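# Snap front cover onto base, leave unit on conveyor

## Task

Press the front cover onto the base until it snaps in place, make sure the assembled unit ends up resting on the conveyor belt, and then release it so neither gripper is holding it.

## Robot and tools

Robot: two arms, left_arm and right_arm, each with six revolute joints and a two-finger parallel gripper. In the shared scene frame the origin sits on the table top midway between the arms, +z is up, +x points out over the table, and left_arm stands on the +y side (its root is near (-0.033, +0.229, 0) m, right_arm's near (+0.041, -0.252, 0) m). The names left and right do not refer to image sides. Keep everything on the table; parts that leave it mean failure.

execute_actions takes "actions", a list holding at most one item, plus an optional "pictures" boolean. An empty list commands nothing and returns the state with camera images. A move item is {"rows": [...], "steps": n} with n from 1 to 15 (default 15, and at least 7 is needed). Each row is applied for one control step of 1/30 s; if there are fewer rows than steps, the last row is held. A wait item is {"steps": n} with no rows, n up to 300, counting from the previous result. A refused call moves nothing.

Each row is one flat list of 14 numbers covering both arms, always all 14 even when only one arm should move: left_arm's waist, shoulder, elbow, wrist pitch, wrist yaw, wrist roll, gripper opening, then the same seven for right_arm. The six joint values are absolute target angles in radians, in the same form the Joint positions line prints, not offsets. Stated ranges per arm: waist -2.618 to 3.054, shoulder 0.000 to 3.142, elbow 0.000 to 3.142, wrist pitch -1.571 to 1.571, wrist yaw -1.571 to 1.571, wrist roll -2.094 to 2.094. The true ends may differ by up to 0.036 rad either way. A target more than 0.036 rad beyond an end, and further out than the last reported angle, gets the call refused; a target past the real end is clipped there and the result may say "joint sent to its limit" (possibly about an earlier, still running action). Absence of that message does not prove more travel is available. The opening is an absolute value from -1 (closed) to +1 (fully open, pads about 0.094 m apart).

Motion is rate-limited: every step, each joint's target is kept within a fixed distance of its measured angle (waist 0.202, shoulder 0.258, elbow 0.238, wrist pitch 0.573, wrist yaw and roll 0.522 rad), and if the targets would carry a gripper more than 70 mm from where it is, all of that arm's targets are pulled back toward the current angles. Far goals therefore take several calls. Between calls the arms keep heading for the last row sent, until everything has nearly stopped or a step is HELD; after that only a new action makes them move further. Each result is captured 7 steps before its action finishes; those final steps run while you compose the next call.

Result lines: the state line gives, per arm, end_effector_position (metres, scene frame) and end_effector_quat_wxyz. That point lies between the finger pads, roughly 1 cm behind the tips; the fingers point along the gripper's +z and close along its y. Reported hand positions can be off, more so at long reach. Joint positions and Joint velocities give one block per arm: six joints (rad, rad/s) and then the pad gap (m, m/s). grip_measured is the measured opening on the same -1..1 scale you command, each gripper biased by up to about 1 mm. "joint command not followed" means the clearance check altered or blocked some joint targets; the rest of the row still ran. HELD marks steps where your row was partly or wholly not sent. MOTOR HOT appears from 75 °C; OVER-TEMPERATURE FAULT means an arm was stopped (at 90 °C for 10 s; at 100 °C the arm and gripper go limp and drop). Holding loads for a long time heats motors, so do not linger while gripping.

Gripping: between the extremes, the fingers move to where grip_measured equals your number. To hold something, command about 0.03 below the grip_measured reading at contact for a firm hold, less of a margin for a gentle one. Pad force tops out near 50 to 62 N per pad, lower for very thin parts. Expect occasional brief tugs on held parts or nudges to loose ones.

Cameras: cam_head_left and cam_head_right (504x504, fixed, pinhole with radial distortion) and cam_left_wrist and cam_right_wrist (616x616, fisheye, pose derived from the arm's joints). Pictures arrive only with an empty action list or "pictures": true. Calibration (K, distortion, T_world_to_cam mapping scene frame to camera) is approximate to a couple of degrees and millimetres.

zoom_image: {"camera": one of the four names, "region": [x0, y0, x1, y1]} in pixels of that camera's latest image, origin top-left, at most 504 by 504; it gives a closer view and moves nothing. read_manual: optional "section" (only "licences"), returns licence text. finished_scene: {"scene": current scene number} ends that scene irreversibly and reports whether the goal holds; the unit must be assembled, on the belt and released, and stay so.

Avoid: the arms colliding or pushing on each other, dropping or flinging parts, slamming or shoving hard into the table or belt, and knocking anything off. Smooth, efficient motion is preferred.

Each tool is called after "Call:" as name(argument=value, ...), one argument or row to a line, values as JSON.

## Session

Call:
execute_actions(
  actions=[],
)

Scene clock: 0.00 s of 5400.00 s.
left_arm: end_effector_position=(+0.2525, +0.3402, +0.1028) grip_measured=+1.000 end_effector_quat_wxyz=(-0.172, +0.358, +0.917, +0.049) | right_arm: end_effector_position=(+0.3037, -0.0830, +0.2220) grip_measured=+1.000 end_effector_quat_wxyz=(+0.724, -0.656, +0.097, -0.190)
Joint positions: left_arm=[ 0.194  1.919  1.564 -1.457 -0.27   0.921  0.094] | right_arm=[ 0.158  1.37   0.239  1.412 -1.125 -1.425  0.094]
Joint velocities: left_arm=[ 0.007 -0.012 -0.007  0.007 -0.051 -0.037  0.   ] | right_arm=[ 0.012 -0.007 -0.017 -0.022 -0.007  0.022  0.   ]
Motor temperatures (°C, as the motors report them): left_arm=[30 30 29 32 30 27] | right_arm=[28 32 28 30 30 27]
camera_calibration (this result's frames):
cam_left_wrist: T_world_to_cam=[[-0.766338, -0.638589, 0.0702109, 0.408445], [-0.349103, 0.505681, 0.788932, -0.131468], [-0.539307, 0.580078, -0.610456, 0.103394], [0, 0, 0, 1]] pos_world=[0.322872, 0.267332, 0.13816]
cam_right_wrist: T_world_to_cam=[[0.178761, -0.201945, 0.962945, -0.2855], [0.33529, -0.907624, -0.252586, -0.108553], [0.925, 0.368018, -0.0945382, -0.135005], [0, 0, 0, 1]] pos_world=[0.212313, -0.106496, 0.234739]

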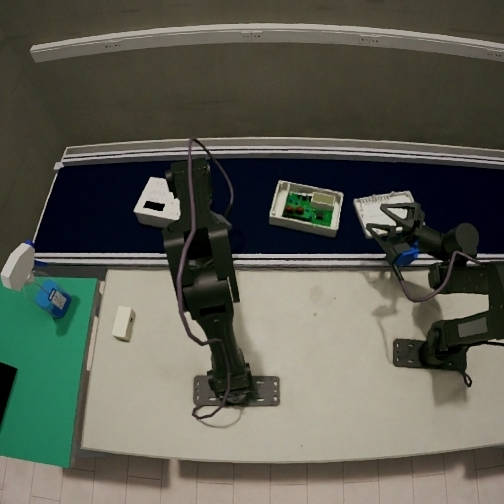

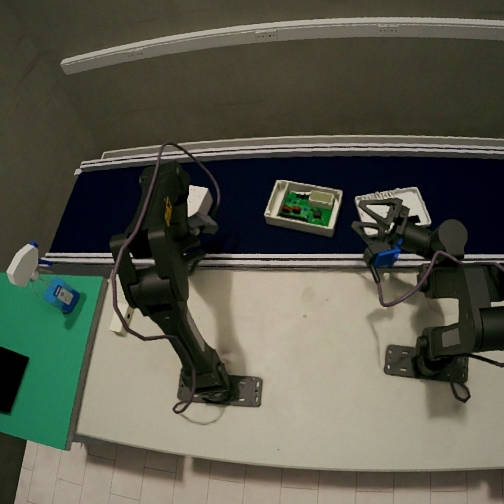

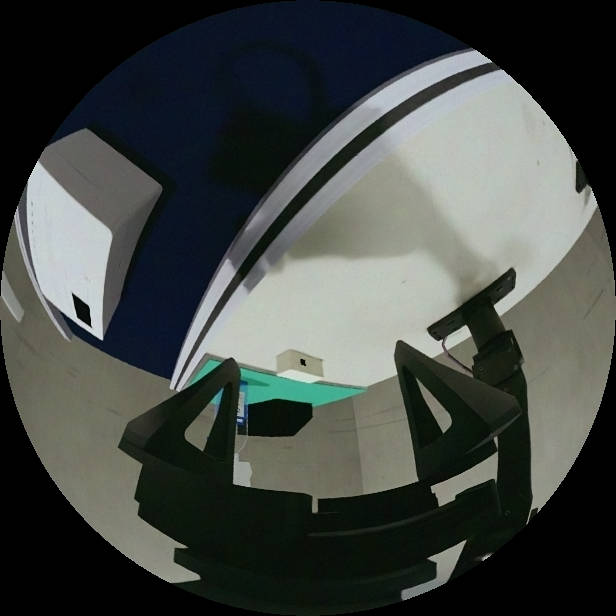

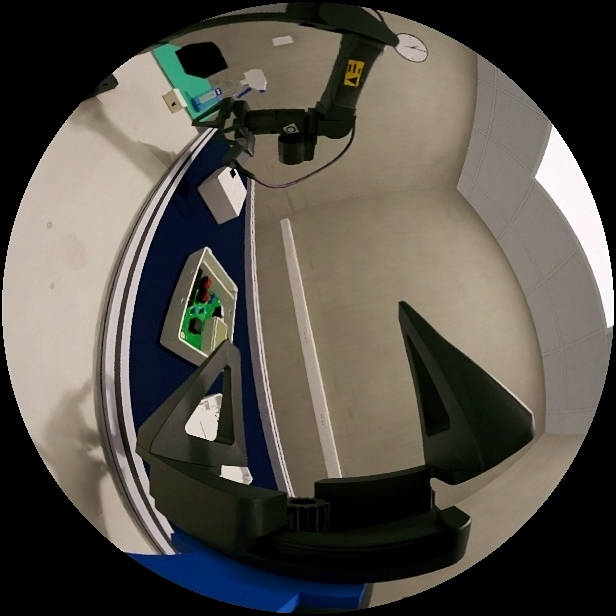

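Call:
execute_actions(
  actions=[
    {"rows":[[0.1,1.5,1.3,-0.8,-0.3,0,0.3,-0.2,1.3,0.9,0.6,-0.5,-0.7,-0.3]],"steps":15},
  ],
)

Call:
execute_actions(
  actions=[
    {"rows":[[-0.2,1.2,0.7,0.4,-0.6,-1,0.3,-0.5,1.6,1.6,-0.8,0,0,-0.3]],"steps":15},
  ],
)

Call:
execute_actions(
  actions=[
    {"rows":[[-0.5,1.3,0.2,1.24,-0.9,-1.57,0.3,-0.5,1.85,1.85,-1.5,0,0,-0.3]],"steps":15},
  ],
)

Call:
execute_actions(
  actions=[
    {"steps":12},
  ],
  pictures=true,
)

Call:
zoom_image(
  camera="cam_head_left",
  region=[260,160,460,260],
)

Scene clock: 0.90 s of 5400.00 s.
left_arm: end_effector_position=(+0.3177, +0.3210, +0.1763) grip_measured=+0.302 end_effector_quat_wxyz=(+0.193, +0.032, +0.965, +0.176) | right_arm: end_effector_position=(+0.4319, -0.2179, +0.2641) grip_measured=-0.298 end_effector_quat_wxyz=(+0.709, -0.497, +0.454, -0.210)
Joint positions: left_arm=[ 0.097  1.502  1.308 -0.925 -0.286  0.245  0.061] | right_arm=[-0.109  1.363  0.541  0.953 -0.779 -1.027  0.033]
Joint velocities: left_arm=[ 0.002 -0.686 -0.012  1.033 -0.11  -1.575 -0.001] | right_arm=[-0.965  0.002  1.541 -1.912  1.297  1.429 -0.003]
Motor temperatures (°C, as the motors report them): left_arm=[30 30 29 32 30 27] | right_arm=[28 32 28 30 30 27]
Steps of this call (steps 1 to 19: nothing new was sent; steps 20 to 27: the first 8 steps of this action). Readings (joint positions):
20: left_arm=[0.186 1.881 1.511 -1.370 -0.278 0.844] | right_arm=[0.147 1.366 0.251 1.376 -1.104 -1.387]
21: left_arm=[0.171 1.815 1.422 -1.243 -0.284 0.743] | right_arm=[0.116 1.363 0.280 1.315 -1.059 -1.336]
23: left_arm=[0.126 1.682 1.322 -1.109 -0.284 0.562] | right_arm=[0.043 1.363 0.358 1.198 -0.959 -1.235]
27: the state above

Scene clock: 1.40 s of 5400.00 s.
left_arm: end_effector_position=(+0.3536, +0.2438, +0.2267) grip_measured=+0.302 end_effector_quat_wxyz=(+0.572, -0.326, +0.752, -0.027) | right_arm: end_effector_position=(+0.4967, -0.4435, +0.3628) grip_measured=-0.298 end_effector_quat_wxyz=(+0.680, -0.095, +0.686, -0.239)
Joint positions: left_arm=[-0.212  1.192  0.76   0.025 -0.519 -0.667  0.061] | right_arm=[-0.379  1.499  1.143  0.398 -0.309 -0.463  0.033]
Joint velocities: left_arm=[ 0.007  0.164 -1.184  2.337 -0.403 -2.249 -0.001] | right_arm=[-0.828  0.852  1.238 -1.927  1.077  1.722  0.001]
Motor temperatures (°C, as the motors report them): left_arm=[30 30 30 32 30 27] | right_arm=[28 32 28 30 30 27]
Steps of this call (steps 1 to 7: the last 7 steps of your previous action; steps 8 to 15: the first 8 steps of this action). Readings (joint positions):
8: left_arm=[0.076 1.461 1.262 -0.738 -0.337 -0.013] | right_arm=[-0.206 1.327 0.906 0.686 -0.541 -0.758]
9: left_arm=[0.034 1.407 1.184 -0.632 -0.388 -0.099] | right_arm=[-0.221 1.340 0.939 0.660 -0.512 -0.722]
11: left_arm=[-0.096 1.282 1.021 -0.417 -0.462 -0.291] | right_arm=[-0.267 1.387 1.004 0.598 -0.445 -0.649]
15: the state above

Scene clock: 1.90 s of 5400.00 s.
left_arm: end_effector_position=(+0.2989, +0.2020, +0.1679) grip_measured=+0.302 end_effector_quat_wxyz=(+0.595, -0.552, +0.470, -0.347) | right_arm: end_effector_position=(+0.4221, -0.5295, +0.2244) grip_measured=-0.299 end_effector_quat_wxyz=(+0.278, +0.281, +0.915, -0.085)
Joint positions: left_arm=[-0.505  1.304  0.205  1.023 -0.825 -1.449  0.061] | right_arm=[-0.51   1.831  1.82  -0.971 -0.024 -0.036  0.033]
Joint velocities: left_arm=[-0.007  0.046 -0.735  0.813 -0.564 -0.828 -0.001] | right_arm=[ 0.002  0.413 -0.012 -2.44   0.051  0.11   0.   ]
Motor temperatures (°C, as the motors report them): left_arm=[30 30 30 32 30 27] | right_arm=[28 32 28 30 30 27]
Steps of this call (steps 1 to 7: the last 7 steps of your previous action; steps 8 to 15: the first 8 steps of this action). Readings (joint positions):
8: left_arm=[-0.236 1.214 0.663 0.425 -0.630 -1.009] | right_arm=[-0.518 1.644 1.610 -0.445 -0.049 -0.092]
9: left_arm=[-0.294 1.224 0.603 0.566 -0.692 -1.109] | right_arm=[-0.515 1.686 1.698 -0.553 -0.042 -0.076]
11: left_arm=[-0.433 1.262 0.453 0.799 -0.755 -1.274] | right_arm=[-0.512 1.762 1.804 -0.679 -0.033 -0.057]
15: the state above

Scene clock: 2.30 s of 5400.00 s.
left_arm: end_effector_position=(+0.2916, +0.2141, +0.2000) grip_measured=+0.302 end_effector_quat_wxyz=(+0.594, -0.582, +0.355, -0.427) | right_arm: end_effector_position=(+0.3318, -0.4649, +0.1716) grip_measured=-0.299 end_effector_quat_wxyz=(+0.032, +0.309, +0.951, -0.004)
Joint positions: left_arm=[-0.505  1.305  0.188  1.228 -0.886 -1.56   0.061] | right_arm=[-0.51   1.869  1.823 -1.461 -0.012 -0.012  0.033]
Joint velocities: left_arm=[-0.017 -0.017 -0.022  0.095 -0.037 -0.051 -0.   ] | right_arm=[-0.017 -0.007 -0.012 -0.256 -0.037  0.051  0.   ]
Motor temperatures (°C, as the motors report them): left_arm=[30 30 30 33 30 27] | right_arm=[28 32 29 30 30 27]
Kept back: nothing.
Steps of this call (steps 1 to 7: the last 7 steps of your previous action; steps 8 to 12: the robot went on to your last target). Readings (joint positions):
1: left_arm=[-0.505 1.305 0.190 1.052 -0.841 -1.473] | right_arm=[-0.510 1.845 1.820 -1.056 -0.023 -0.032]
2: left_arm=[-0.505 1.305 0.188 1.083 -0.853 -1.492] | right_arm=[-0.510 1.856 1.820 -1.140 -0.020 -0.028]
4: left_arm=[-0.505 1.305 0.188 1.146 -0.866 -1.520] | right_arm=[-0.510 1.868 1.820 -1.280 -0.017 -0.021]
8: left_arm=[-0.505 1.305 0.188 1.206 -0.880 -1.548] | right_arm=[-0.510 1.869 1.823 -1.416 -0.014 -0.014]
12: the state above
camera_calibration (this result's frames):
cam_left_wrist: T_world_to_cam=[[-0.0263541, -0.0831692, 0.996187, -0.168793], [-0.15707, -0.98381, -0.0862912, 0.307212], [0.987236, -0.158745, 0.0128641, -0.154679], [0, 0, 0, 1]] pos_world=[0.19651, 0.263645, 0.196649]
cam_right_wrist: T_world_to_cam=[[-0.831405, -0.554682, -0.0330733, 0.0229156], [-0.421071, 0.590064, 0.688857, 0.308357], [-0.362581, 0.586645, -0.724142, 0.611645], [0, 0, 0, 1]] pos_world=[0.370663, -0.528058, 0.231262]

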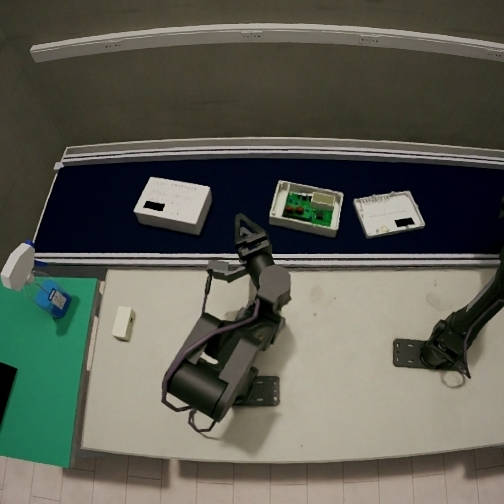

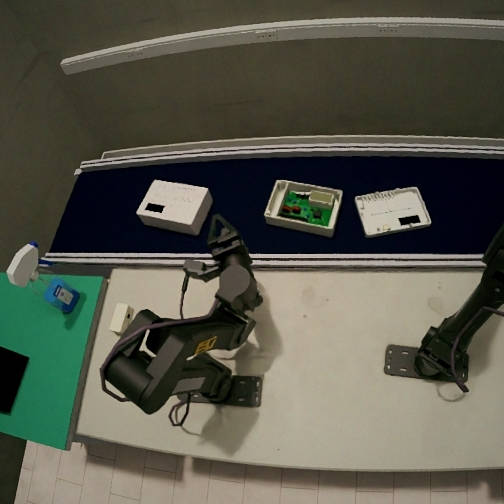

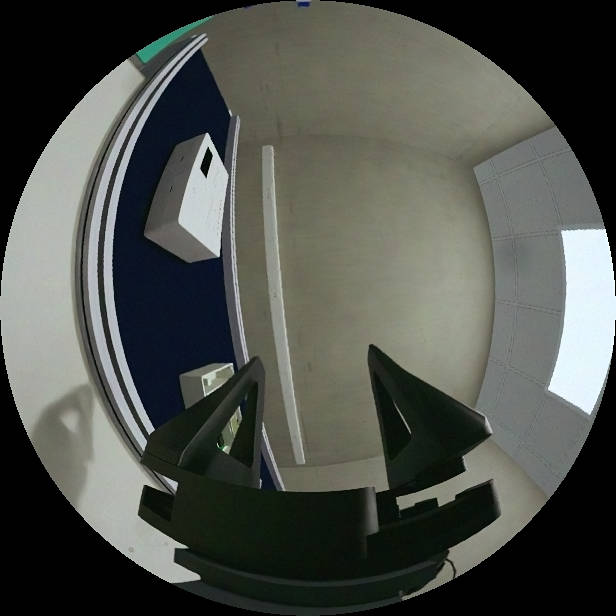

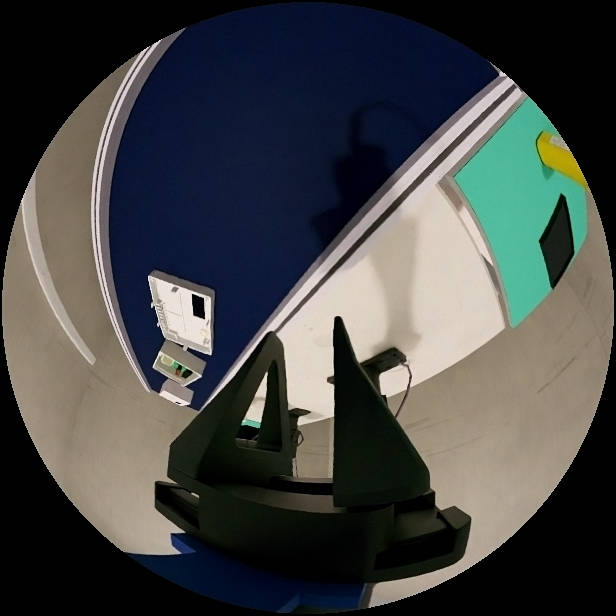

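Region (260, 160, 460, 260) of cam_head_left's 504x504 image, scaled by 2.520, with more detail than that image has.

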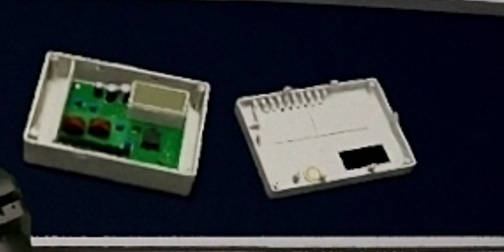

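Call:
execute_actions(
  actions=[
    {"rows":[[-0.5,1.3,0.2,1.24,-0.9,-1.57,0.3,0.085,1.95,1.85,-1.4,0,-0.25,-0.3]],"steps":15},
  ],
)

Call:
execute_actions(
  actions=[
    {"rows":[[-0.5,1.3,0.2,1.24,-0.9,-1.57,0.3,0.085,2.12,1.8,-1.23,0,-0.25,-0.3]],"steps":15},
  ],
)

Call:
execute_actions(
  actions=[
    {"steps":15},
  ],
  pictures=true,
)

Scene clock: 4.43 s of 5400.00 s.
left_arm: end_effector_position=(+0.2910, +0.2149, +0.2023) grip_measured=+0.302 end_effector_quat_wxyz=(+0.593, -0.584, +0.346, -0.433) | right_arm: end_effector_position=(+0.4060, -0.3485, +0.1417) grip_measured=-0.298 end_effector_quat_wxyz=(+0.012, +0.035, +0.999, -0.008)
Joint positions: left_arm=[-0.505  1.305  0.188  1.241 -0.89  -1.568  0.061] | right_arm=[-0.125  1.962  1.831 -1.413  0.01  -0.186  0.033]
Joint velocities: left_arm=[ 0.007  0.002  0.017 -0.022 -0.037 -0.007  0.   ] | right_arm=[ 1.785  0.242  0.007  0.168 -0.007 -0.286 -0.001]
Motor temperatures (°C, as the motors report them): left_arm=[30 30 30 33 30 27] | right_arm=[28 33 29 30 30 27]
Steps of this call (steps 1 to 30: the robot went on to your last target; steps 31 to 56: nothing new was sent; steps 57 to 64: the first 8 steps of this action). Readings (joint positions):
57: left_arm=[-0.505 1.305 0.188 1.241 -0.890 -1.568] | right_arm=[-0.495 1.874 1.824 -1.484 -0.002 -0.039]
58: left_arm=[-0.505 1.305 0.188 1.241 -0.890 -1.568] | right_arm=[-0.466 1.883 1.828 -1.477 0.008 -0.073]
60: left_arm=[-0.505 1.305 0.188 1.241 -0.890 -1.568] | right_arm=[-0.368 1.910 1.831 -1.452 0.011 -0.124]
64: the state above

Scene clock: 4.93 s of 5400.00 s.
left_arm: end_effector_position=(+0.2910, +0.2149, +0.2023) grip_measured=+0.302 end_effector_quat_wxyz=(+0.593, -0.584, +0.346, -0.433) | right_arm: end_effector_position=(+0.4433, -0.2698, +0.0647) grip_measured=-0.298 end_effector_quat_wxyz=(-0.021, -0.094, +0.995, +0.007)
Joint positions: left_arm=[-0.505  1.305  0.188  1.242 -0.89  -1.568  0.061] | right_arm=[ 0.081  2.144  1.795 -1.265 -0.007 -0.237  0.033]
Joint velocities: left_arm=[ 0.002 -0.022 -0.012 -0.037  0.022 -0.007  0.   ] | right_arm=[ 0.007  0.339 -0.212  0.066 -0.051 -0.11  -0.   ]
Motor temperatures (°C, as the motors report them): left_arm=[30 30 30 33 30 27] | right_arm=[28 33 29 30 30 27]
Steps of this call (steps 1 to 7: the last 7 steps of your previous action; steps 8 to 15: the first 8 steps of this action). Readings (joint positions):
8: left_arm=[-0.505 1.305 0.188 1.241 -0.890 -1.568] | right_arm=[0.134 1.981 1.830 -1.390 -0.017 -0.232]
9: left_arm=[-0.505 1.305 0.188 1.241 -0.890 -1.568] | right_arm=[0.123 1.997 1.830 -1.367 -0.017 -0.234]
11: left_arm=[-0.505 1.305 0.188 1.242 -0.890 -1.568] | right_arm=[0.100 2.054 1.827 -1.317 -0.014 -0.236]
15: the state above

Scene clock: 5.43 s of 5400.00 s.
left_arm: end_effector_position=(+0.2910, +0.2149, +0.2023) grip_measured=+0.302 end_effector_quat_wxyz=(+0.593, -0.584, +0.346, -0.433) | right_arm: end_effector_position=(+0.4447, -0.2698, +0.0601) grip_measured=-0.298 end_effector_quat_wxyz=(-0.020, -0.095, +0.995, +0.006)
Joint positions: left_arm=[-0.505  1.305  0.188  1.242 -0.89  -1.568  0.061] | right_arm=[ 0.081  2.151  1.787 -1.249 -0.007 -0.239  0.033]
Joint velocities: left_arm=[-0.017  0.002  0.002 -0.022  0.066 -0.007 -0.001] | right_arm=[ 0.022  0.007  0.007  0.007 -0.007 -0.022  0.   ]
Motor temperatures (°C, as the motors report them): left_arm=[30 30 30 33 30 27] | right_arm=[28 33 29 30 30 27]
Kept back: nothing.
Steps of this call (steps 1 to 7: the last 7 steps of your previous action; steps 8 to 15: the robot went on to your last target). Readings (joint positions):
1: left_arm=[-0.505 1.305 0.188 1.242 -0.890 -1.568] | right_arm=[0.081 2.152 1.790 -1.263 -0.007 -0.238]
2: left_arm=[-0.505 1.305 0.188 1.242 -0.890 -1.568] | right_arm=[0.081 2.155 1.787 -1.262 -0.007 -0.238]
4: left_arm=[-0.505 1.305 0.188 1.242 -0.890 -1.568] | right_arm=[0.081 2.153 1.787 -1.258 -0.007 -0.239]
8: left_arm=[-0.505 1.305 0.188 1.242 -0.890 -1.568] | right_arm=[0.081 2.151 1.787 -1.252 -0.007 -0.239]
15: the state above
camera_calibration (this result's frames):
cam_left_wrist: T_world_to_cam=[[-0.0407142, -0.0692762, 0.996766, -0.170009], [-0.152374, -0.985495, -0.0747168, 0.304792], [0.987484, -0.154923, 0.0295677, -0.158319], [0, 0, 0, 1]] pos_world=[0.195858, 0.264066, 0.196914]
cam_right_wrist: T_world_to_cam=[[-0.164941, -0.986301, -0.00227933, -0.193322], [-0.644939, 0.106105, 0.756832, 0.282485], [-0.746222, 0.126303, -0.653605, 0.499579], [0, 0, 0, 1]] pos_world=[0.523097, -0.283745, 0.112293]

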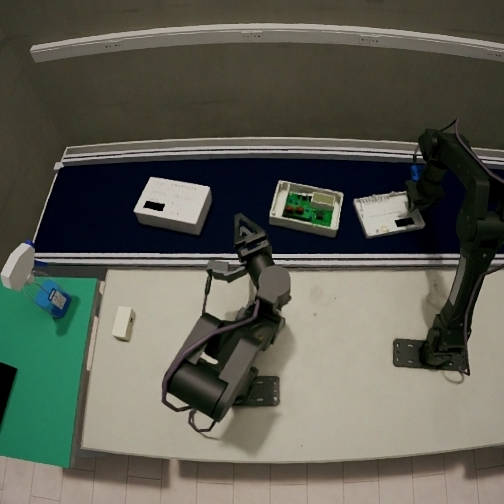

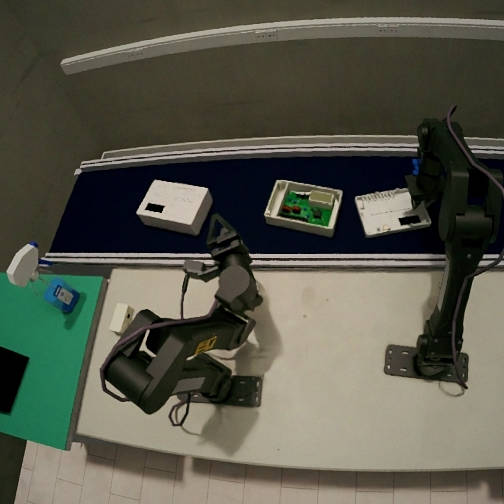

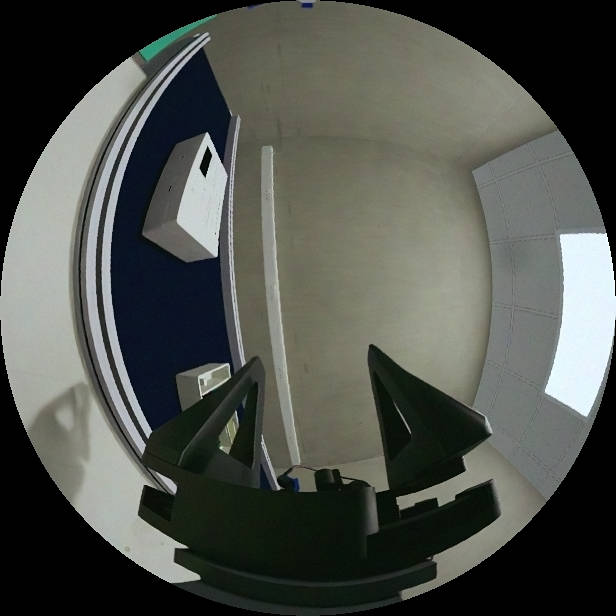

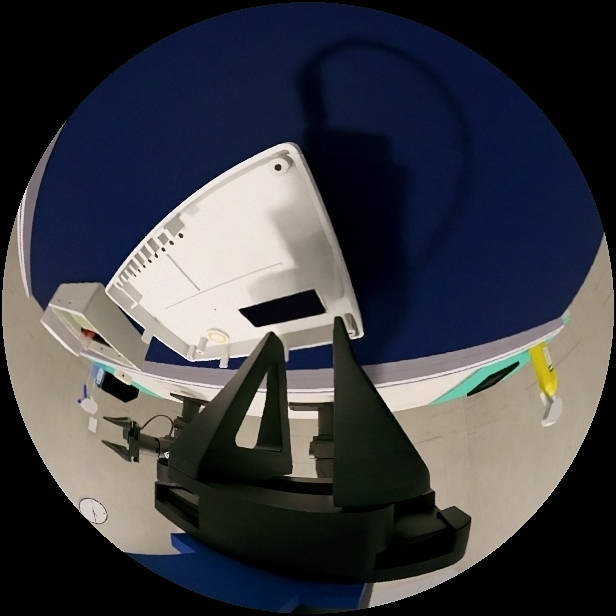

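Call:
execute_actions(
  actions=[
    {"rows":[[-0.5,1.3,0.2,1.24,-0.9,-1.57,0.3,0.04,2.14,1.78,-1.16,0,-0.29,-0.2]],"steps":15},
  ],
)

Call:
execute_actions(
  actions=[
    {"rows":[[-0.5,1.3,0.2,1.24,-0.9,-1.57,0.3,0.04,2.16,1.76,-1.13,0,-0.29,-0.2]],"steps":15},
  ],
)

Call:
execute_actions(
  actions=[
    {"steps":10},
  ],
  pictures=true,
)

Call:
zoom_image(
  camera="cam_head_left",
  region=[340,160,460,260],
)

Scene clock: 6.23 s of 5400.00 s.
left_arm: end_effector_position=(+0.2910, +0.2149, +0.2023) grip_measured=+0.302 end_effector_quat_wxyz=(+0.593, -0.584, +0.346, -0.433) | right_arm: end_effector_position=(+0.4578, -0.2881, +0.0594) grip_measured=-0.202 end_effector_quat_wxyz=(+0.008, -0.090, +0.996, +0.001)
Joint positions: left_arm=[-0.505  1.305  0.188  1.242 -0.89  -1.568  0.061] | right_arm=[ 0.04   2.151  1.785 -1.189 -0.006 -0.272  0.038]
Joint velocities: left_arm=[-0.002 -0.002 -0.002 -0.022 -0.022 -0.022 -0.   ] | right_arm=[-0.042 -0.007  0.007  0.11  -0.051 -0.037  0.   ]
Motor temperatures (°C, as the motors report them): left_arm=[30 30 30 33 30 27] | right_arm=[28 33 29 30 30 27]
Steps of this call (steps 1 to 15: the robot went on to your last target; step 16: nothing new was sent; steps 17 to 24: the first 8 steps of this action). Readings (joint positions):
17: left_arm=[-0.505 1.305 0.188 1.242 -0.890 -1.568] | right_arm=[0.079 2.151 1.786 -1.243 -0.007 -0.246]
18: left_arm=[-0.505 1.305 0.188 1.242 -0.890 -1.568] | right_arm=[0.075 2.151 1.786 -1.231 -0.007 -0.253]
20: left_arm=[-0.505 1.305 0.188 1.242 -0.890 -1.568] | right_arm=[0.061 2.151 1.785 -1.210 -0.007 -0.263]
24: the state above

Scene clock: 6.73 s of 5400.00 s.
left_arm: end_effector_position=(+0.2910, +0.2149, +0.2023) grip_measured=+0.302 end_effector_quat_wxyz=(+0.593, -0.584, +0.346, -0.433) | right_arm: end_effector_position=(+0.4599, -0.2886, +0.0521) grip_measured=-0.202 end_effector_quat_wxyz=(+0.012, -0.094, +0.996, +0.000)
Joint positions: left_arm=[-0.505  1.305  0.188  1.242 -0.89  -1.568  0.061] | right_arm=[ 0.039  2.156  1.764 -1.155 -0.005 -0.279  0.038]
Joint velocities: left_arm=[-0.007 -0.002  0.022  0.007 -0.037 -0.037  0.   ] | right_arm=[-0.002 -0.002 -0.012 -0.051  0.022 -0.022 -0.001]
Motor temperatures (°C, as the motors report them): left_arm=[30 30 30 33 30 27] | right_arm=[28 34 29 30 30 27]
Steps of this call (steps 1 to 7: the last 7 steps of your previous action; steps 8 to 15: the first 8 steps of this action). Readings (joint positions):
8: left_arm=[-0.505 1.305 0.188 1.242 -0.890 -1.568] | right_arm=[0.039 2.151 1.782 -1.175 -0.005 -0.278]
9: left_arm=[-0.505 1.305 0.188 1.242 -0.890 -1.568] | right_arm=[0.039 2.151 1.778 -1.169 -0.005 -0.279]
11: left_arm=[-0.505 1.305 0.188 1.242 -0.890 -1.568] | right_arm=[0.039 2.152 1.769 -1.161 -0.005 -0.279]
15: the state above

Scene clock: 7.07 s of 5400.00 s.
left_arm: end_effector_position=(+0.2910, +0.2149, +0.2023) grip_measured=+0.302 end_effector_quat_wxyz=(+0.593, -0.584, +0.346, -0.433) | right_arm: end_effector_position=(+0.4614, -0.2888, +0.0520) grip_measured=-0.202 end_effector_quat_wxyz=(+0.015, -0.094, +0.995, -0.000)
Joint positions: left_arm=[-0.505  1.305  0.188  1.242 -0.89  -1.568  0.061] | right_arm=[ 0.039  2.157  1.764 -1.149 -0.005 -0.279  0.038]
Joint velocities: left_arm=[ 0.007  0.002 -0.022 -0.066 -0.022 -0.051  0.   ] | right_arm=[ 0.002 -0.007  0.012 -0.066 -0.037  0.051  0.   ]
Motor temperatures (°C, as the motors report them): left_arm=[30 30 30 33 30 27] | right_arm=[28 34 29 30 30 27]
Kept back: nothing.
Steps of this call (steps 1 to 7: the last 7 steps of your previous action; steps 8 to 10: the robot went on to your last target). Readings (joint positions):
1: left_arm=[-0.505 1.305 0.188 1.242 -0.890 -1.568] | right_arm=[0.039 2.157 1.764 -1.154 -0.005 -0.279]
2: left_arm=[-0.505 1.305 0.188 1.242 -0.890 -1.568] | right_arm=[0.039 2.157 1.764 -1.153 -0.005 -0.279]
4: left_arm=[-0.505 1.305 0.188 1.242 -0.890 -1.568] | right_arm=[0.039 2.157 1.764 -1.151 -0.005 -0.279]
8: left_arm=[-0.505 1.305 0.188 1.242 -0.890 -1.568] | right_arm=[0.039 2.157 1.764 -1.150 -0.005 -0.279]
10: the state above
camera_calibration (this result's frames):
cam_left_wrist: T_world_to_cam=[[-0.0407142, -0.0692762, 0.996766, -0.170009], [-0.152374, -0.985495, -0.0747168, 0.304792], [0.987484, -0.154923, 0.0295677, -0.158319], [0, 0, 0, 1]] pos_world=[0.195858, 0.264066, 0.196914]
cam_right_wrist: T_world_to_cam=[[-0.166806, -0.985959, -0.00784298, -0.208079], [-0.696676, 0.112228, 0.708553, 0.329553], [-0.697724, 0.123655, -0.705614, 0.48869], [0, 0, 0, 1]] pos_world=[0.535853, -0.302571, 0.109689]

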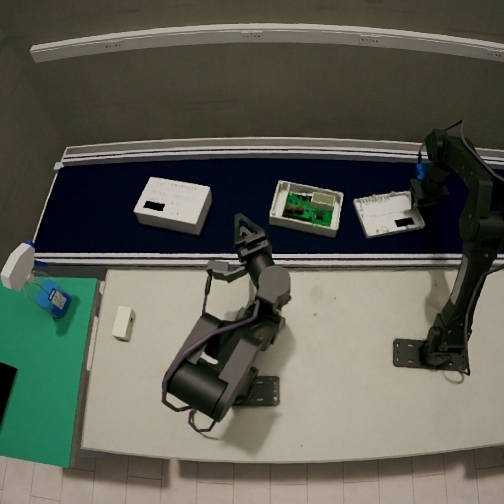

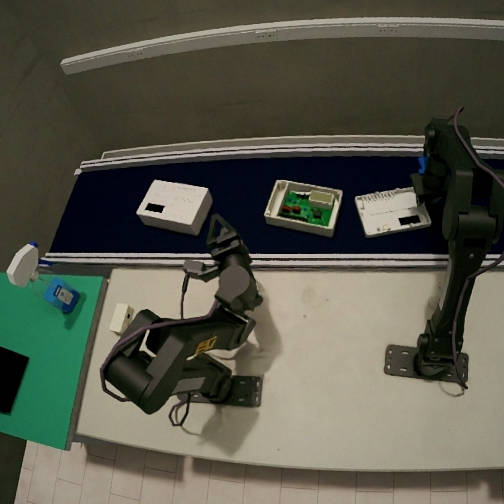

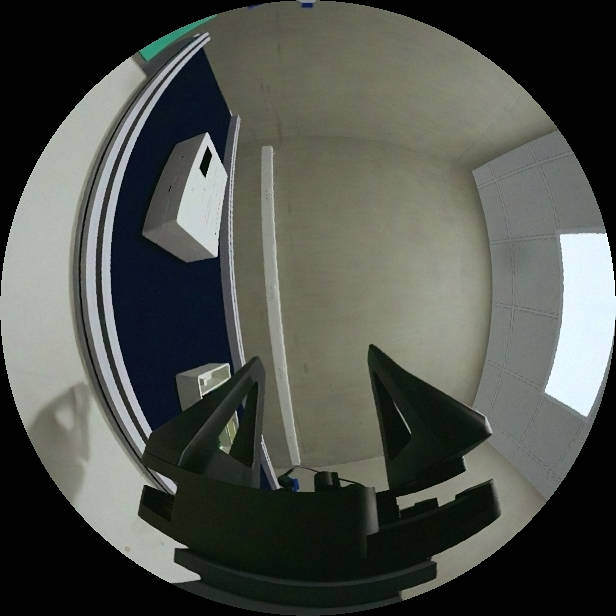

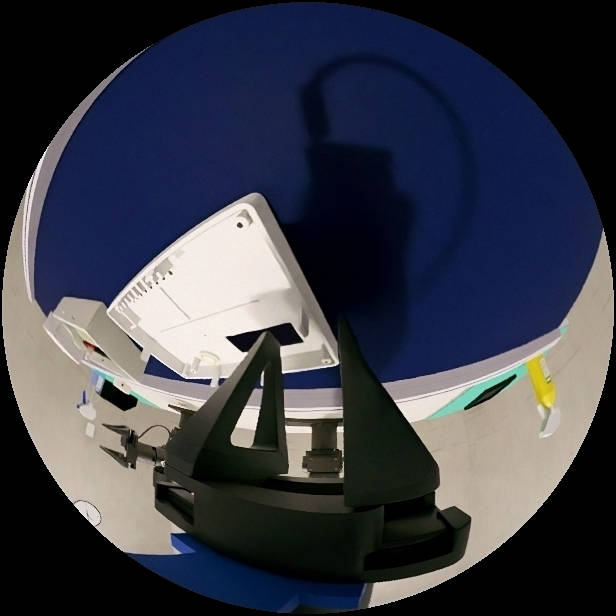

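Region (340, 160, 460, 260) of cam_head_left's 504x504 image, scaled by 4.200, with more detail than that image has.

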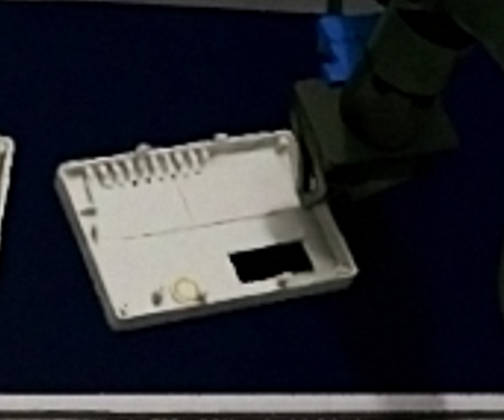

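Call:
execute_actions(
  actions=[
    {"rows":[[-0.5,1.3,0.2,1.24,-0.9,-1.57,0.3,0.08,2.14,1.76,-1.14,0,-0.25,-0.2]],"steps":12},
  ],
)

Call:
execute_actions(
  actions=[
    {"rows":[[-0.5,1.3,0.2,1.24,-0.9,-1.57,0.3,0.08,2.195,1.76,-1.11,0,-0.25,-0.2]],"steps":15},
  ],
)

Call:
execute_actions(
  actions=[
    {"rows":[[-0.5,1.3,0.2,1.24,-0.9,-1.57,0.3,0.08,2.195,1.76,-1.11,0,-0.25,-1]],"steps":15},
  ],
)

Call:
execute_actions(
  actions=[
    {"rows":[[-0.5,1.3,0.2,1.24,-0.9,-1.57,0.3,0.08,2.0,1.85,-1.4,0,-0.25,-1]],"steps":15},
  ],
  pictures=true,
)

Scene clock: 7.60 s of 5400.00 s.
left_arm: end_effector_position=(+0.2910, +0.2149, +0.2023) grip_measured=+0.302 end_effector_quat_wxyz=(+0.593, -0.584, +0.346, -0.433) | right_arm: end_effector_position=(+0.4624, -0.2776, +0.0520) grip_measured=-0.202 end_effector_quat_wxyz=(+0.015, -0.101, +0.995, -0.001)
Joint positions: left_arm=[-0.505  1.305  0.188  1.242 -0.89  -1.568  0.061] | right_arm=[ 0.066  2.157  1.764 -1.149 -0.003 -0.267  0.038]
Joint velocities: left_arm=[-0.002  0.012  0.017  0.007 -0.007  0.081 -0.001] | right_arm=[ 0.203 -0.017 -0.017  0.037 -0.081  0.11  -0.001]
Motor temperatures (°C, as the motors report them): left_arm=[30 30 30 33 30 27] | right_arm=[28 34 29 30 30 27]
Steps of this call (steps 1 to 11: the robot went on to your last target; steps 12 to 16: the first 5 steps of this action). Readings (joint positions):
12: left_arm=[-0.505 1.305 0.188 1.242 -0.890 -1.568] | right_arm=[0.041 2.157 1.764 -1.149 -0.005 -0.277]
13: left_arm=[-0.505 1.305 0.188 1.242 -0.890 -1.568] | right_arm=[0.045 2.157 1.764 -1.149 -0.003 -0.273]
15: left_arm=[-0.505 1.305 0.188 1.242 -0.890 -1.568] | right_arm=[0.059 2.157 1.764 -1.149 -0.003 -0.269]
16: the state above

Scene clock: 8.10 s of 5400.00 s.
left_arm: end_effector_position=(+0.2910, +0.2149, +0.2023) grip_measured=+0.302 end_effector_quat_wxyz=(+0.593, -0.584, +0.346, -0.433) | right_arm: end_effector_position=(+0.4654, -0.2715, +0.0436) grip_measured=-0.202 end_effector_quat_wxyz=(+0.013, -0.105, +0.994, -0.001)
Joint positions: left_arm=[-0.505  1.305  0.188  1.242 -0.89  -1.568  0.061] | right_arm=[ 0.081  2.178  1.764 -1.132 -0.003 -0.26   0.038]
Joint velocities: left_arm=[ 0.007 -0.007 -0.012 -0.022  0.007 -0.037  0.   ] | right_arm=[ 0.002 -0.017  0.002 -0.037 -0.095  0.066 -0.001]
Motor temperatures (°C, as the motors report them): left_arm=[30 30 30 34 30 27] | right_arm=[28 34 29 30 30 27]
Steps of this call (steps 1 to 7: the last 7 steps of your previous action; steps 8 to 15: the first 8 steps of this action). Readings (joint positions):
8: left_arm=[-0.505 1.305 0.188 1.242 -0.890 -1.568] | right_arm=[0.081 2.159 1.764 -1.148 -0.003 -0.262]
9: left_arm=[-0.505 1.305 0.188 1.242 -0.890 -1.568] | right_arm=[0.081 2.163 1.764 -1.144 -0.003 -0.261]
11: left_arm=[-0.505 1.305 0.188 1.242 -0.890 -1.568] | right_arm=[0.081 2.176 1.764 -1.137 -0.003 -0.261]
15: the state above

Scene clock: 8.60 s of 5400.00 s.
left_arm: end_effector_position=(+0.2910, +0.2149, +0.2023) grip_measured=+0.302 end_effector_quat_wxyz=(+0.593, -0.584, +0.346, -0.433) | right_arm: end_effector_position=(+0.4670, -0.2756, +0.0437) grip_measured=-0.969 end_effector_quat_wxyz=(+0.015, -0.103, +0.995, -0.008)
Joint positions: left_arm=[-0.505  1.305  0.188  1.242 -0.89  -1.568  0.061] | right_arm=[ 0.078  2.178  1.764 -1.125  0.011 -0.26   0.001]
Joint velocities: left_arm=[ 0.007 -0.012 -0.007  0.022 -0.081 -0.051 -0.001] | right_arm=[-0.002 -0.022  0.002  0.007  0.037  0.081  0.   ]
Motor temperatures (°C, as the motors report them): left_arm=[30 30 30 34 30 27] | right_arm=[28 34 29 30 30 27]
Steps of this call (steps 1 to 7: the last 7 steps of your previous action; steps 8 to 15: the first 8 steps of this action). Readings (joint positions):
8: left_arm=[-0.505 1.305 0.188 1.242 -0.890 -1.568] | right_arm=[0.081 2.178 1.764 -1.131 0.002 -0.260]
9: left_arm=[-0.505 1.305 0.188 1.242 -0.890 -1.568] | right_arm=[0.080 2.178 1.764 -1.128 0.008 -0.260]
11: left_arm=[-0.505 1.305 0.188 1.242 -0.890 -1.568] | right_arm=[0.078 2.178 1.764 -1.125 0.011 -0.260]
15: the state above

Scene clock: 9.10 s of 5400.00 s.
left_arm: end_effector_position=(+0.2910, +0.2149, +0.2023) grip_measured=+0.302 end_effector_quat_wxyz=(+0.593, -0.584, +0.346, -0.433) | right_arm: end_effector_position=(+0.4386, -0.2741, +0.1158) grip_measured=-0.969 end_effector_quat_wxyz=(+0.018, -0.103, +0.995, -0.009)
Joint positions: left_arm=[-0.505  1.305  0.188  1.242 -0.89  -1.568  0.061] | right_arm=[ 0.078  2.031  1.826 -1.328  0.011 -0.259  0.001]
Joint velocities: left_arm=[-0.017 -0.007 -0.002 -0.11   0.022 -0.007 -0.001] | right_arm=[-0.002 -0.51   0.256 -0.315  0.007  0.007 -0.   ]
Motor temperatures (°C, as the motors report them): left_arm=[30 30 31 34 30 27] | right_arm=[28 34 29 30 30 27]
Steps of this call (steps 1 to 7: the last 7 steps of your previous action; steps 8 to 15: the first 8 steps of this action). Readings (joint positions):
8: left_arm=[-0.505 1.305 0.188 1.242 -0.890 -1.568] | right_arm=[0.078 2.171 1.770 -1.140 0.011 -0.260]
9: left_arm=[-0.505 1.305 0.188 1.242 -0.890 -1.568] | right_arm=[0.078 2.161 1.774 -1.171 0.011 -0.259]
11: left_arm=[-0.505 1.305 0.188 1.242 -0.890 -1.568] | right_arm=[0.078 2.122 1.786 -1.238 0.011 -0.259]
15: the state above
camera_calibration (this result's frames):
cam_left_wrist: T_world_to_cam=[[-0.0407142, -0.0692762, 0.996766, -0.170009], [-0.152374, -0.985495, -0.0747168, 0.304792], [0.987484, -0.154923, 0.0295677, -0.158319], [0, 0, 0, 1]] pos_world=[0.195858, 0.264066, 0.196914]
cam_right_wrist: T_world_to_cam=[[-0.148889, -0.988826, 0.00743939, -0.207341], [-0.704094, 0.111293, 0.701331, 0.270579], [-0.694322, 0.0991821, -0.712797, 0.508633], [0, 0, 0, 1]] pos_world=[0.512798, -0.285585, 0.174329]

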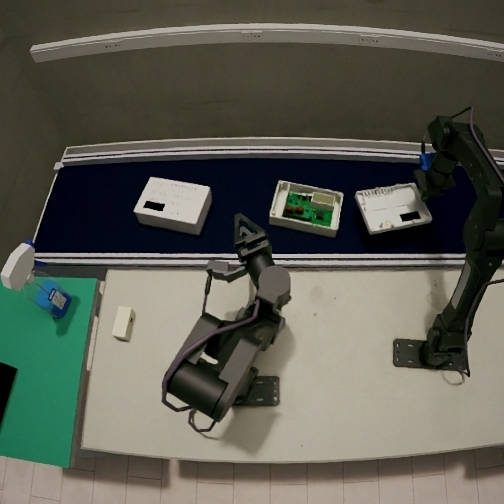

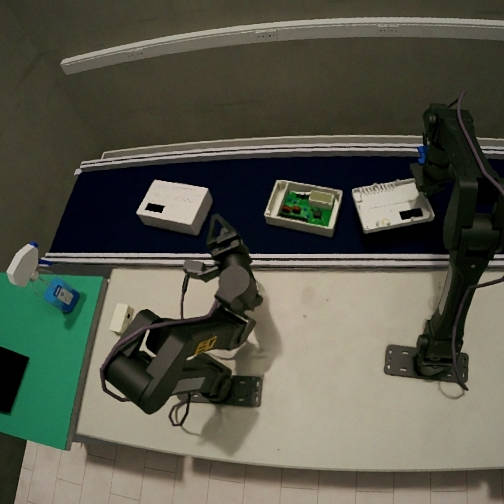

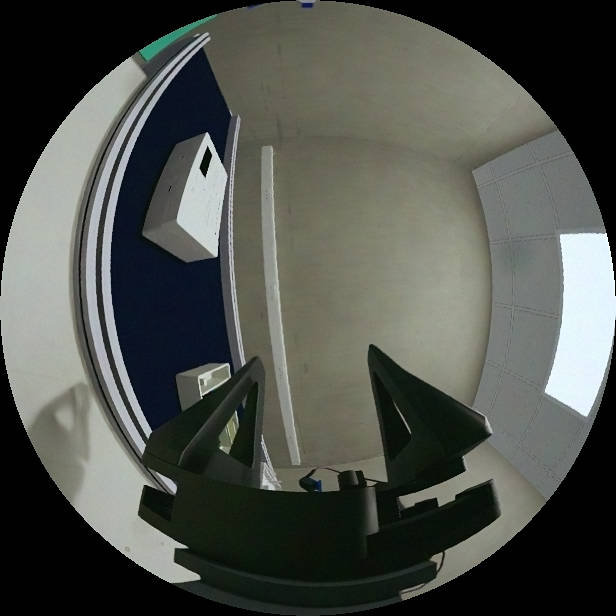

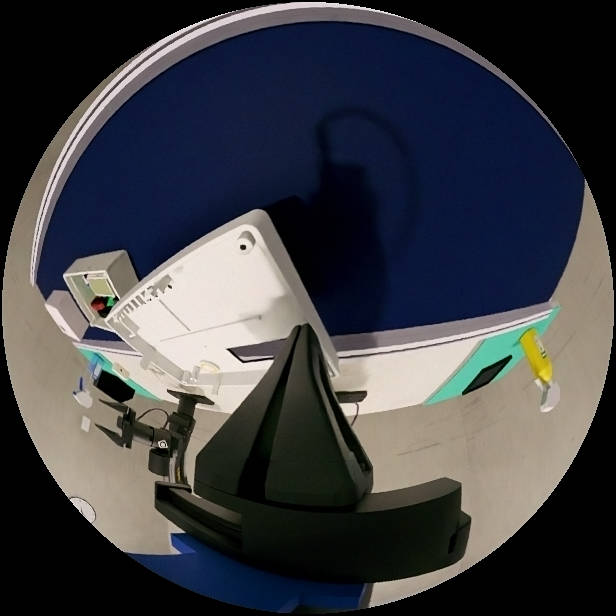

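Call:
execute_actions(
  actions=[
    {"rows":[[-0.1,1.6,0.6,1.1,0,0,0.3,0.12,1.97,1.9,-1.48,0,-0.4,-1],[-0.1,1.6,0.6,1.1,0,0,0.3,0.12,1.97,1.9,-1.48,0,-0.4,-1],[-0.1,1.6,0.6,1.1,0,0,0.3,0.12,1.97,1.9,-1.48,0,-0.4,-1],[-0.1,1.6,0.6,1.1,0,0,0.3,0.12,1.97,1.9,-1.48,0,-0.4,-1],[-0.1,1.6,0.6,1.1,0,0,0.3,0.18,1.95,1.93,-1.55,0,-0.55,-1],[-0.1,1.6,0.6,1.1,0,0,0.3,0.18,1.95,1.93,-1.55,0,-0.55,-1],[-0.1,1.6,0.6,1.1,0,0,0.3,0.18,1.95,1.93,-1.55,0,-0.55,-1],[-0.1,1.6,0.6,1.1,0,0,0.3,0.18,1.95,1.93,-1.55,0,-0.55,-1],[-0.1,1.6,0.6,1.1,0,0,0.3,0.24,1.95,1.93,-1.55,0,-0.7,-1]],"steps":15},
  ],
)

Call:
execute_actions(
  actions=[
    {"rows":[[0,1.8,0.8,1.1,1,1.2,0.3,0.33,1.95,1.93,-1.55,0,-0.98,-1]],"steps":15},
  ],
)

Call:
execute_actions(
  actions=[
    {"rows":[[-0.1,2.0,0.9,1.12,1.375,1.57,0.3,0.43,1.95,1.93,-1.55,0,-1.27,-1]],"steps":15},
  ],
)

Call:
execute_actions(
  actions=[
    {"rows":[[-0.21,2.0,0.9,1.12,1.375,1.57,0.3,0.43,1.95,1.93,-1.55,0,-1.27,-1]],"steps":15},
  ],
)

Call:
execute_actions(
  actions=[],
)

Scene clock: 10.40 s of 5400.00 s.
left_arm: end_effector_position=(+0.4181, +0.2341, +0.2311) grip_measured=+0.302 end_effector_quat_wxyz=(+0.696, -0.335, +0.579, -0.263) | right_arm: end_effector_position=(+0.4165, -0.2418, +0.1468) grip_measured=-0.969 end_effector_quat_wxyz=(-0.006, -0.239, +0.971, -0.006)
Joint positions: left_arm=[-0.107  1.604  0.581  1.132 -0.253 -0.858  0.061] | right_arm=[ 0.162  1.995  1.898 -1.483  0.014 -0.452  0.001]
Joint velocities: left_arm=[ 0.589 -0.002  0.286  0.066  1.487  2.762  0.   ] | right_arm=[ 0.466 -0.144  0.11  -0.388 -0.051 -0.579 -0.001]
Motor temperatures (°C, as the motors report them): left_arm=[30 30 31 34 30 27] | right_arm=[28 34 29 30 30 27]
Steps of this call (steps 1 to 7: the last 7 steps of your previous action; steps 8 to 30: the robot went on to your last target; step 31: nothing new was sent; steps 32 to 39: the first 8 steps of this action). Readings (joint positions):
32: left_arm=[-0.478 1.331 0.209 1.238 -0.836 -1.506] | right_arm=[0.081 2.005 1.846 -1.392 0.012 -0.278]
33: left_arm=[-0.422 1.396 0.266 1.224 -0.758 -1.426] | right_arm=[0.085 2.005 1.852 -1.404 0.012 -0.300]
35: left_arm=[-0.302 1.525 0.410 1.179 -0.576 -1.249] | right_arm=[0.100 2.004 1.868 -1.428 0.012 -0.333]
39: the state above

Scene clock: 10.90 s of 5400.00 s.
left_arm: end_effector_position=(+0.4371, +0.1280, +0.2185) grip_measured=+0.302 end_effector_quat_wxyz=(+0.732, +0.401, +0.551, -0.021) | right_arm: end_effector_position=(+0.3990, -0.1769, +0.1534) grip_measured=-0.969 end_effector_quat_wxyz=(-0.017, -0.531, +0.847, +0.002)
Joint positions: left_arm=[0.002 1.798 0.783 1.107 0.674 0.543 0.061] | right_arm=[ 0.339  1.982  1.905 -1.527  0.008 -0.912  0.001]
Joint velocities: left_arm=[-0.061 -0.012 -0.002 -0.051  2.249  2.791  0.001] | right_arm=[ 0.046 -0.007 -0.017  0.007 -0.037 -0.388 -0.001]
Motor temperatures (°C, as the motors report them): left_arm=[30 30 31 34 30 27] | right_arm=[28 35 29 30 30 27]
Steps of this call (steps 1 to 7: the last 7 steps of your previous action; steps 8 to 15: the first 8 steps of this action). Readings (joint positions):
8: left_arm=[-0.079 1.628 0.615 1.122 0.018 -0.152] | right_arm=[0.258 1.982 1.905 -1.523 0.010 -0.691]
9: left_arm=[-0.058 1.682 0.678 1.124 0.121 -0.052] | right_arm=[0.267 1.982 1.905 -1.523 0.012 -0.746]
11: left_arm=[-0.019 1.767 0.770 1.123 0.312 0.146] | right_arm=[0.299 1.982 1.905 -1.526 0.013 -0.828]
15: the state above

Scene clock: 11.40 s of 5400.00 s.
left_arm: end_effector_position=(+0.3615, +0.0222, +0.1615) grip_measured=+0.302 end_effector_quat_wxyz=(+0.706, +0.700, +0.102, +0.032) | right_arm: end_effector_position=(+0.3889, -0.1397, +0.1534) grip_measured=-0.969 end_effector_quat_wxyz=(+0.017, +0.689, -0.725, -0.004)
Joint positions: left_arm=[-0.108  2.01   0.885  1.119  1.288  1.478  0.061] | right_arm=[ 0.443  1.982  1.905 -1.528  0.007 -1.207  0.001]
Joint velocities: left_arm=[ 0.002 -0.012 -0.007 -0.022  0.52   0.652 -0.001] | right_arm=[ 0.066  0.002 -0.012  0.051  0.007 -0.374 -0.001]
Motor temperatures (°C, as the motors report them): left_arm=[30 30 31 34 30 27] | right_arm=[28 35 29 30 30 27]
Steps of this call (steps 1 to 7: the last 7 steps of your previous action; steps 8 to 15: the first 8 steps of this action). Readings (joint positions):
8: left_arm=[-0.005 1.822 0.801 1.119 0.994 1.132] | right_arm=[0.343 1.982 1.905 -1.527 0.011 -1.003]
9: left_arm=[-0.022 1.867 0.841 1.135 1.067 1.219] | right_arm=[0.356 1.982 1.905 -1.527 0.014 -1.053]
11: left_arm=[-0.069 1.951 0.884 1.138 1.167 1.345] | right_arm=[0.396 1.982 1.905 -1.528 0.015 -1.129]
15: the state above

Scene clock: 11.90 s of 5400.00 s.
left_arm: end_effector_position=(+0.3226, -0.0210, +0.1623) grip_measured=+0.302 end_effector_quat_wxyz=(+0.707, +0.707, +0.004, -0.001) | right_arm: end_effector_position=(+0.3897, -0.1420, +0.1534) grip_measured=-0.969 end_effector_quat_wxyz=(+0.016, +0.704, -0.710, -0.005)
Joint positions: left_arm=[-0.22   2.01   0.885  1.125  1.364  1.564  0.061] | right_arm=[ 0.436  1.982  1.905 -1.528  0.006 -1.257  0.001]
Joint velocities: left_arm=[-0.002  0.002 -0.002  0.022  0.022 -0.022  0.001] | right_arm=[-0.002 -0.007 -0.007 -0.022 -0.007 -0.022  0.   ]
Motor temperatures (°C, as the motors report them): left_arm=[30 31 31 34 30 27] | right_arm=[28 35 30 30 30 27]
Steps of this call (steps 1 to 7: the last 7 steps of your previous action; steps 8 to 15: the first 8 steps of this action). Readings (joint positions):
8: left_arm=[-0.116 2.010 0.885 1.125 1.350 1.552] | right_arm=[0.436 1.982 1.905 -1.528 0.006 -1.251]
9: left_arm=[-0.132 2.010 0.885 1.125 1.351 1.556] | right_arm=[0.436 1.982 1.905 -1.528 0.006 -1.253]
11: left_arm=[-0.179 2.010 0.885 1.125 1.354 1.560] | right_arm=[0.436 1.982 1.905 -1.528 0.006 -1.255]
15: the state above

Scene clock: 12.13 s of 5400.00 s.
left_arm: end_effector_position=(+0.3230, -0.0203, +0.1623) grip_measured=+0.302 end_effector_quat_wxyz=(+0.707, +0.707, +0.003, +0.000) | right_arm: end_effector_position=(+0.3897, -0.1420, +0.1534) grip_measured=-0.969 end_effector_quat_wxyz=(+0.016, +0.705, -0.709, -0.005)
Joint positions: left_arm=[-0.218  2.01   0.885  1.125  1.364  1.567  0.061] | right_arm=[ 0.436  1.982  1.905 -1.528  0.006 -1.259  0.001]
Joint velocities: left_arm=[ 0.007  0.017  0.007  0.022 -0.022 -0.037 -0.   ] | right_arm=[ 0.007  0.017 -0.032  0.051 -0.051 -0.007 -0.   ]
Motor temperatures (°C, as the motors report them): left_arm=[30 31 31 34 30 27] | right_arm=[28 35 30 30 30 27]
Kept back: nothing.
Steps of this call (steps 1 to 7: the last 7 steps of your previous action). Readings (joint positions):
1: left_arm=[-0.219 2.010 0.885 1.125 1.364 1.565] | right_arm=[0.436 1.982 1.905 -1.528 0.006 -1.258]
2: left_arm=[-0.218 2.010 0.885 1.125 1.364 1.565] | right_arm=[0.436 1.982 1.905 -1.528 0.006 -1.258]
4: left_arm=[-0.218 2.010 0.885 1.125 1.364 1.566] | right_arm=[0.436 1.982 1.905 -1.528 0.006 -1.259]
7: the state above
camera_calibration (this result's frames):
cam_left_wrist: T_world_to_cam=[[0.137772, -0.0131983, -0.990376, 0.120891], [0.836367, 0.537186, 0.109189, -0.243442], [0.530575, -0.843361, 0.085048, -0.100574], [0, 0, 0, 1]] pos_world=[0.240313, 0.047549, 0.154863]
cam_right_wrist: T_world_to_cam=[[0.935066, -0.353727, -0.0229811, -0.41179], [-0.219737, -0.629298, 0.745453, -0.10557], [-0.278149, -0.691998, -0.666162, 0.206675], [0, 0, 0, 1]] pos_world=[0.41934, -0.069078, 0.206913]

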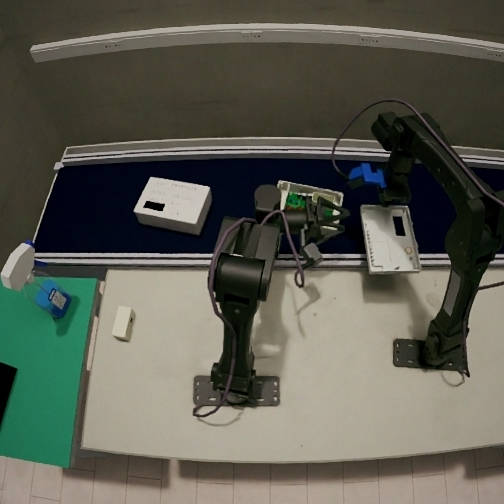

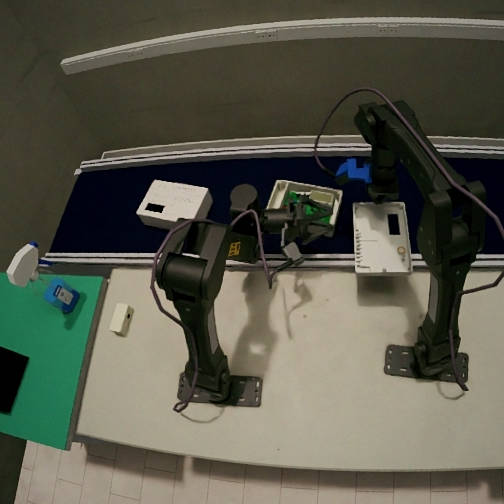

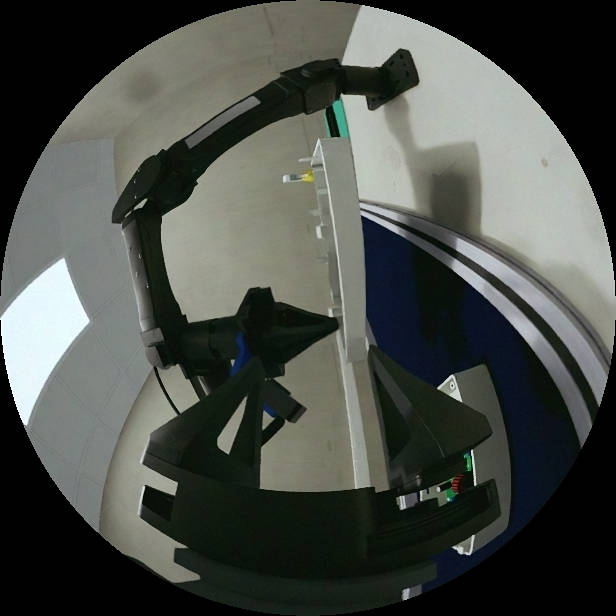

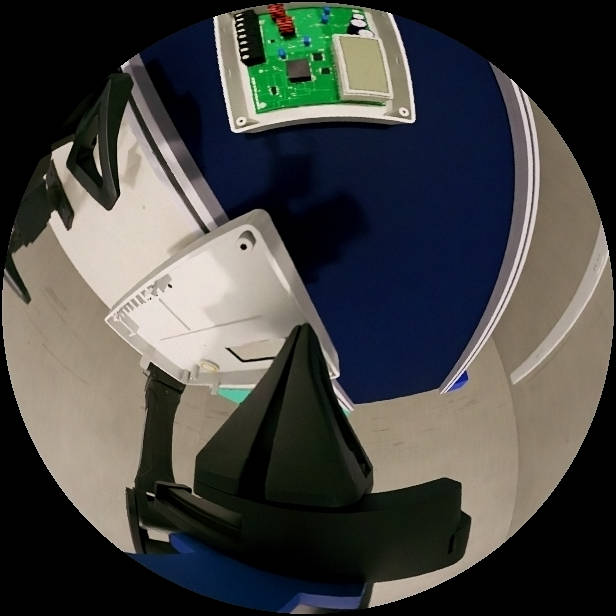

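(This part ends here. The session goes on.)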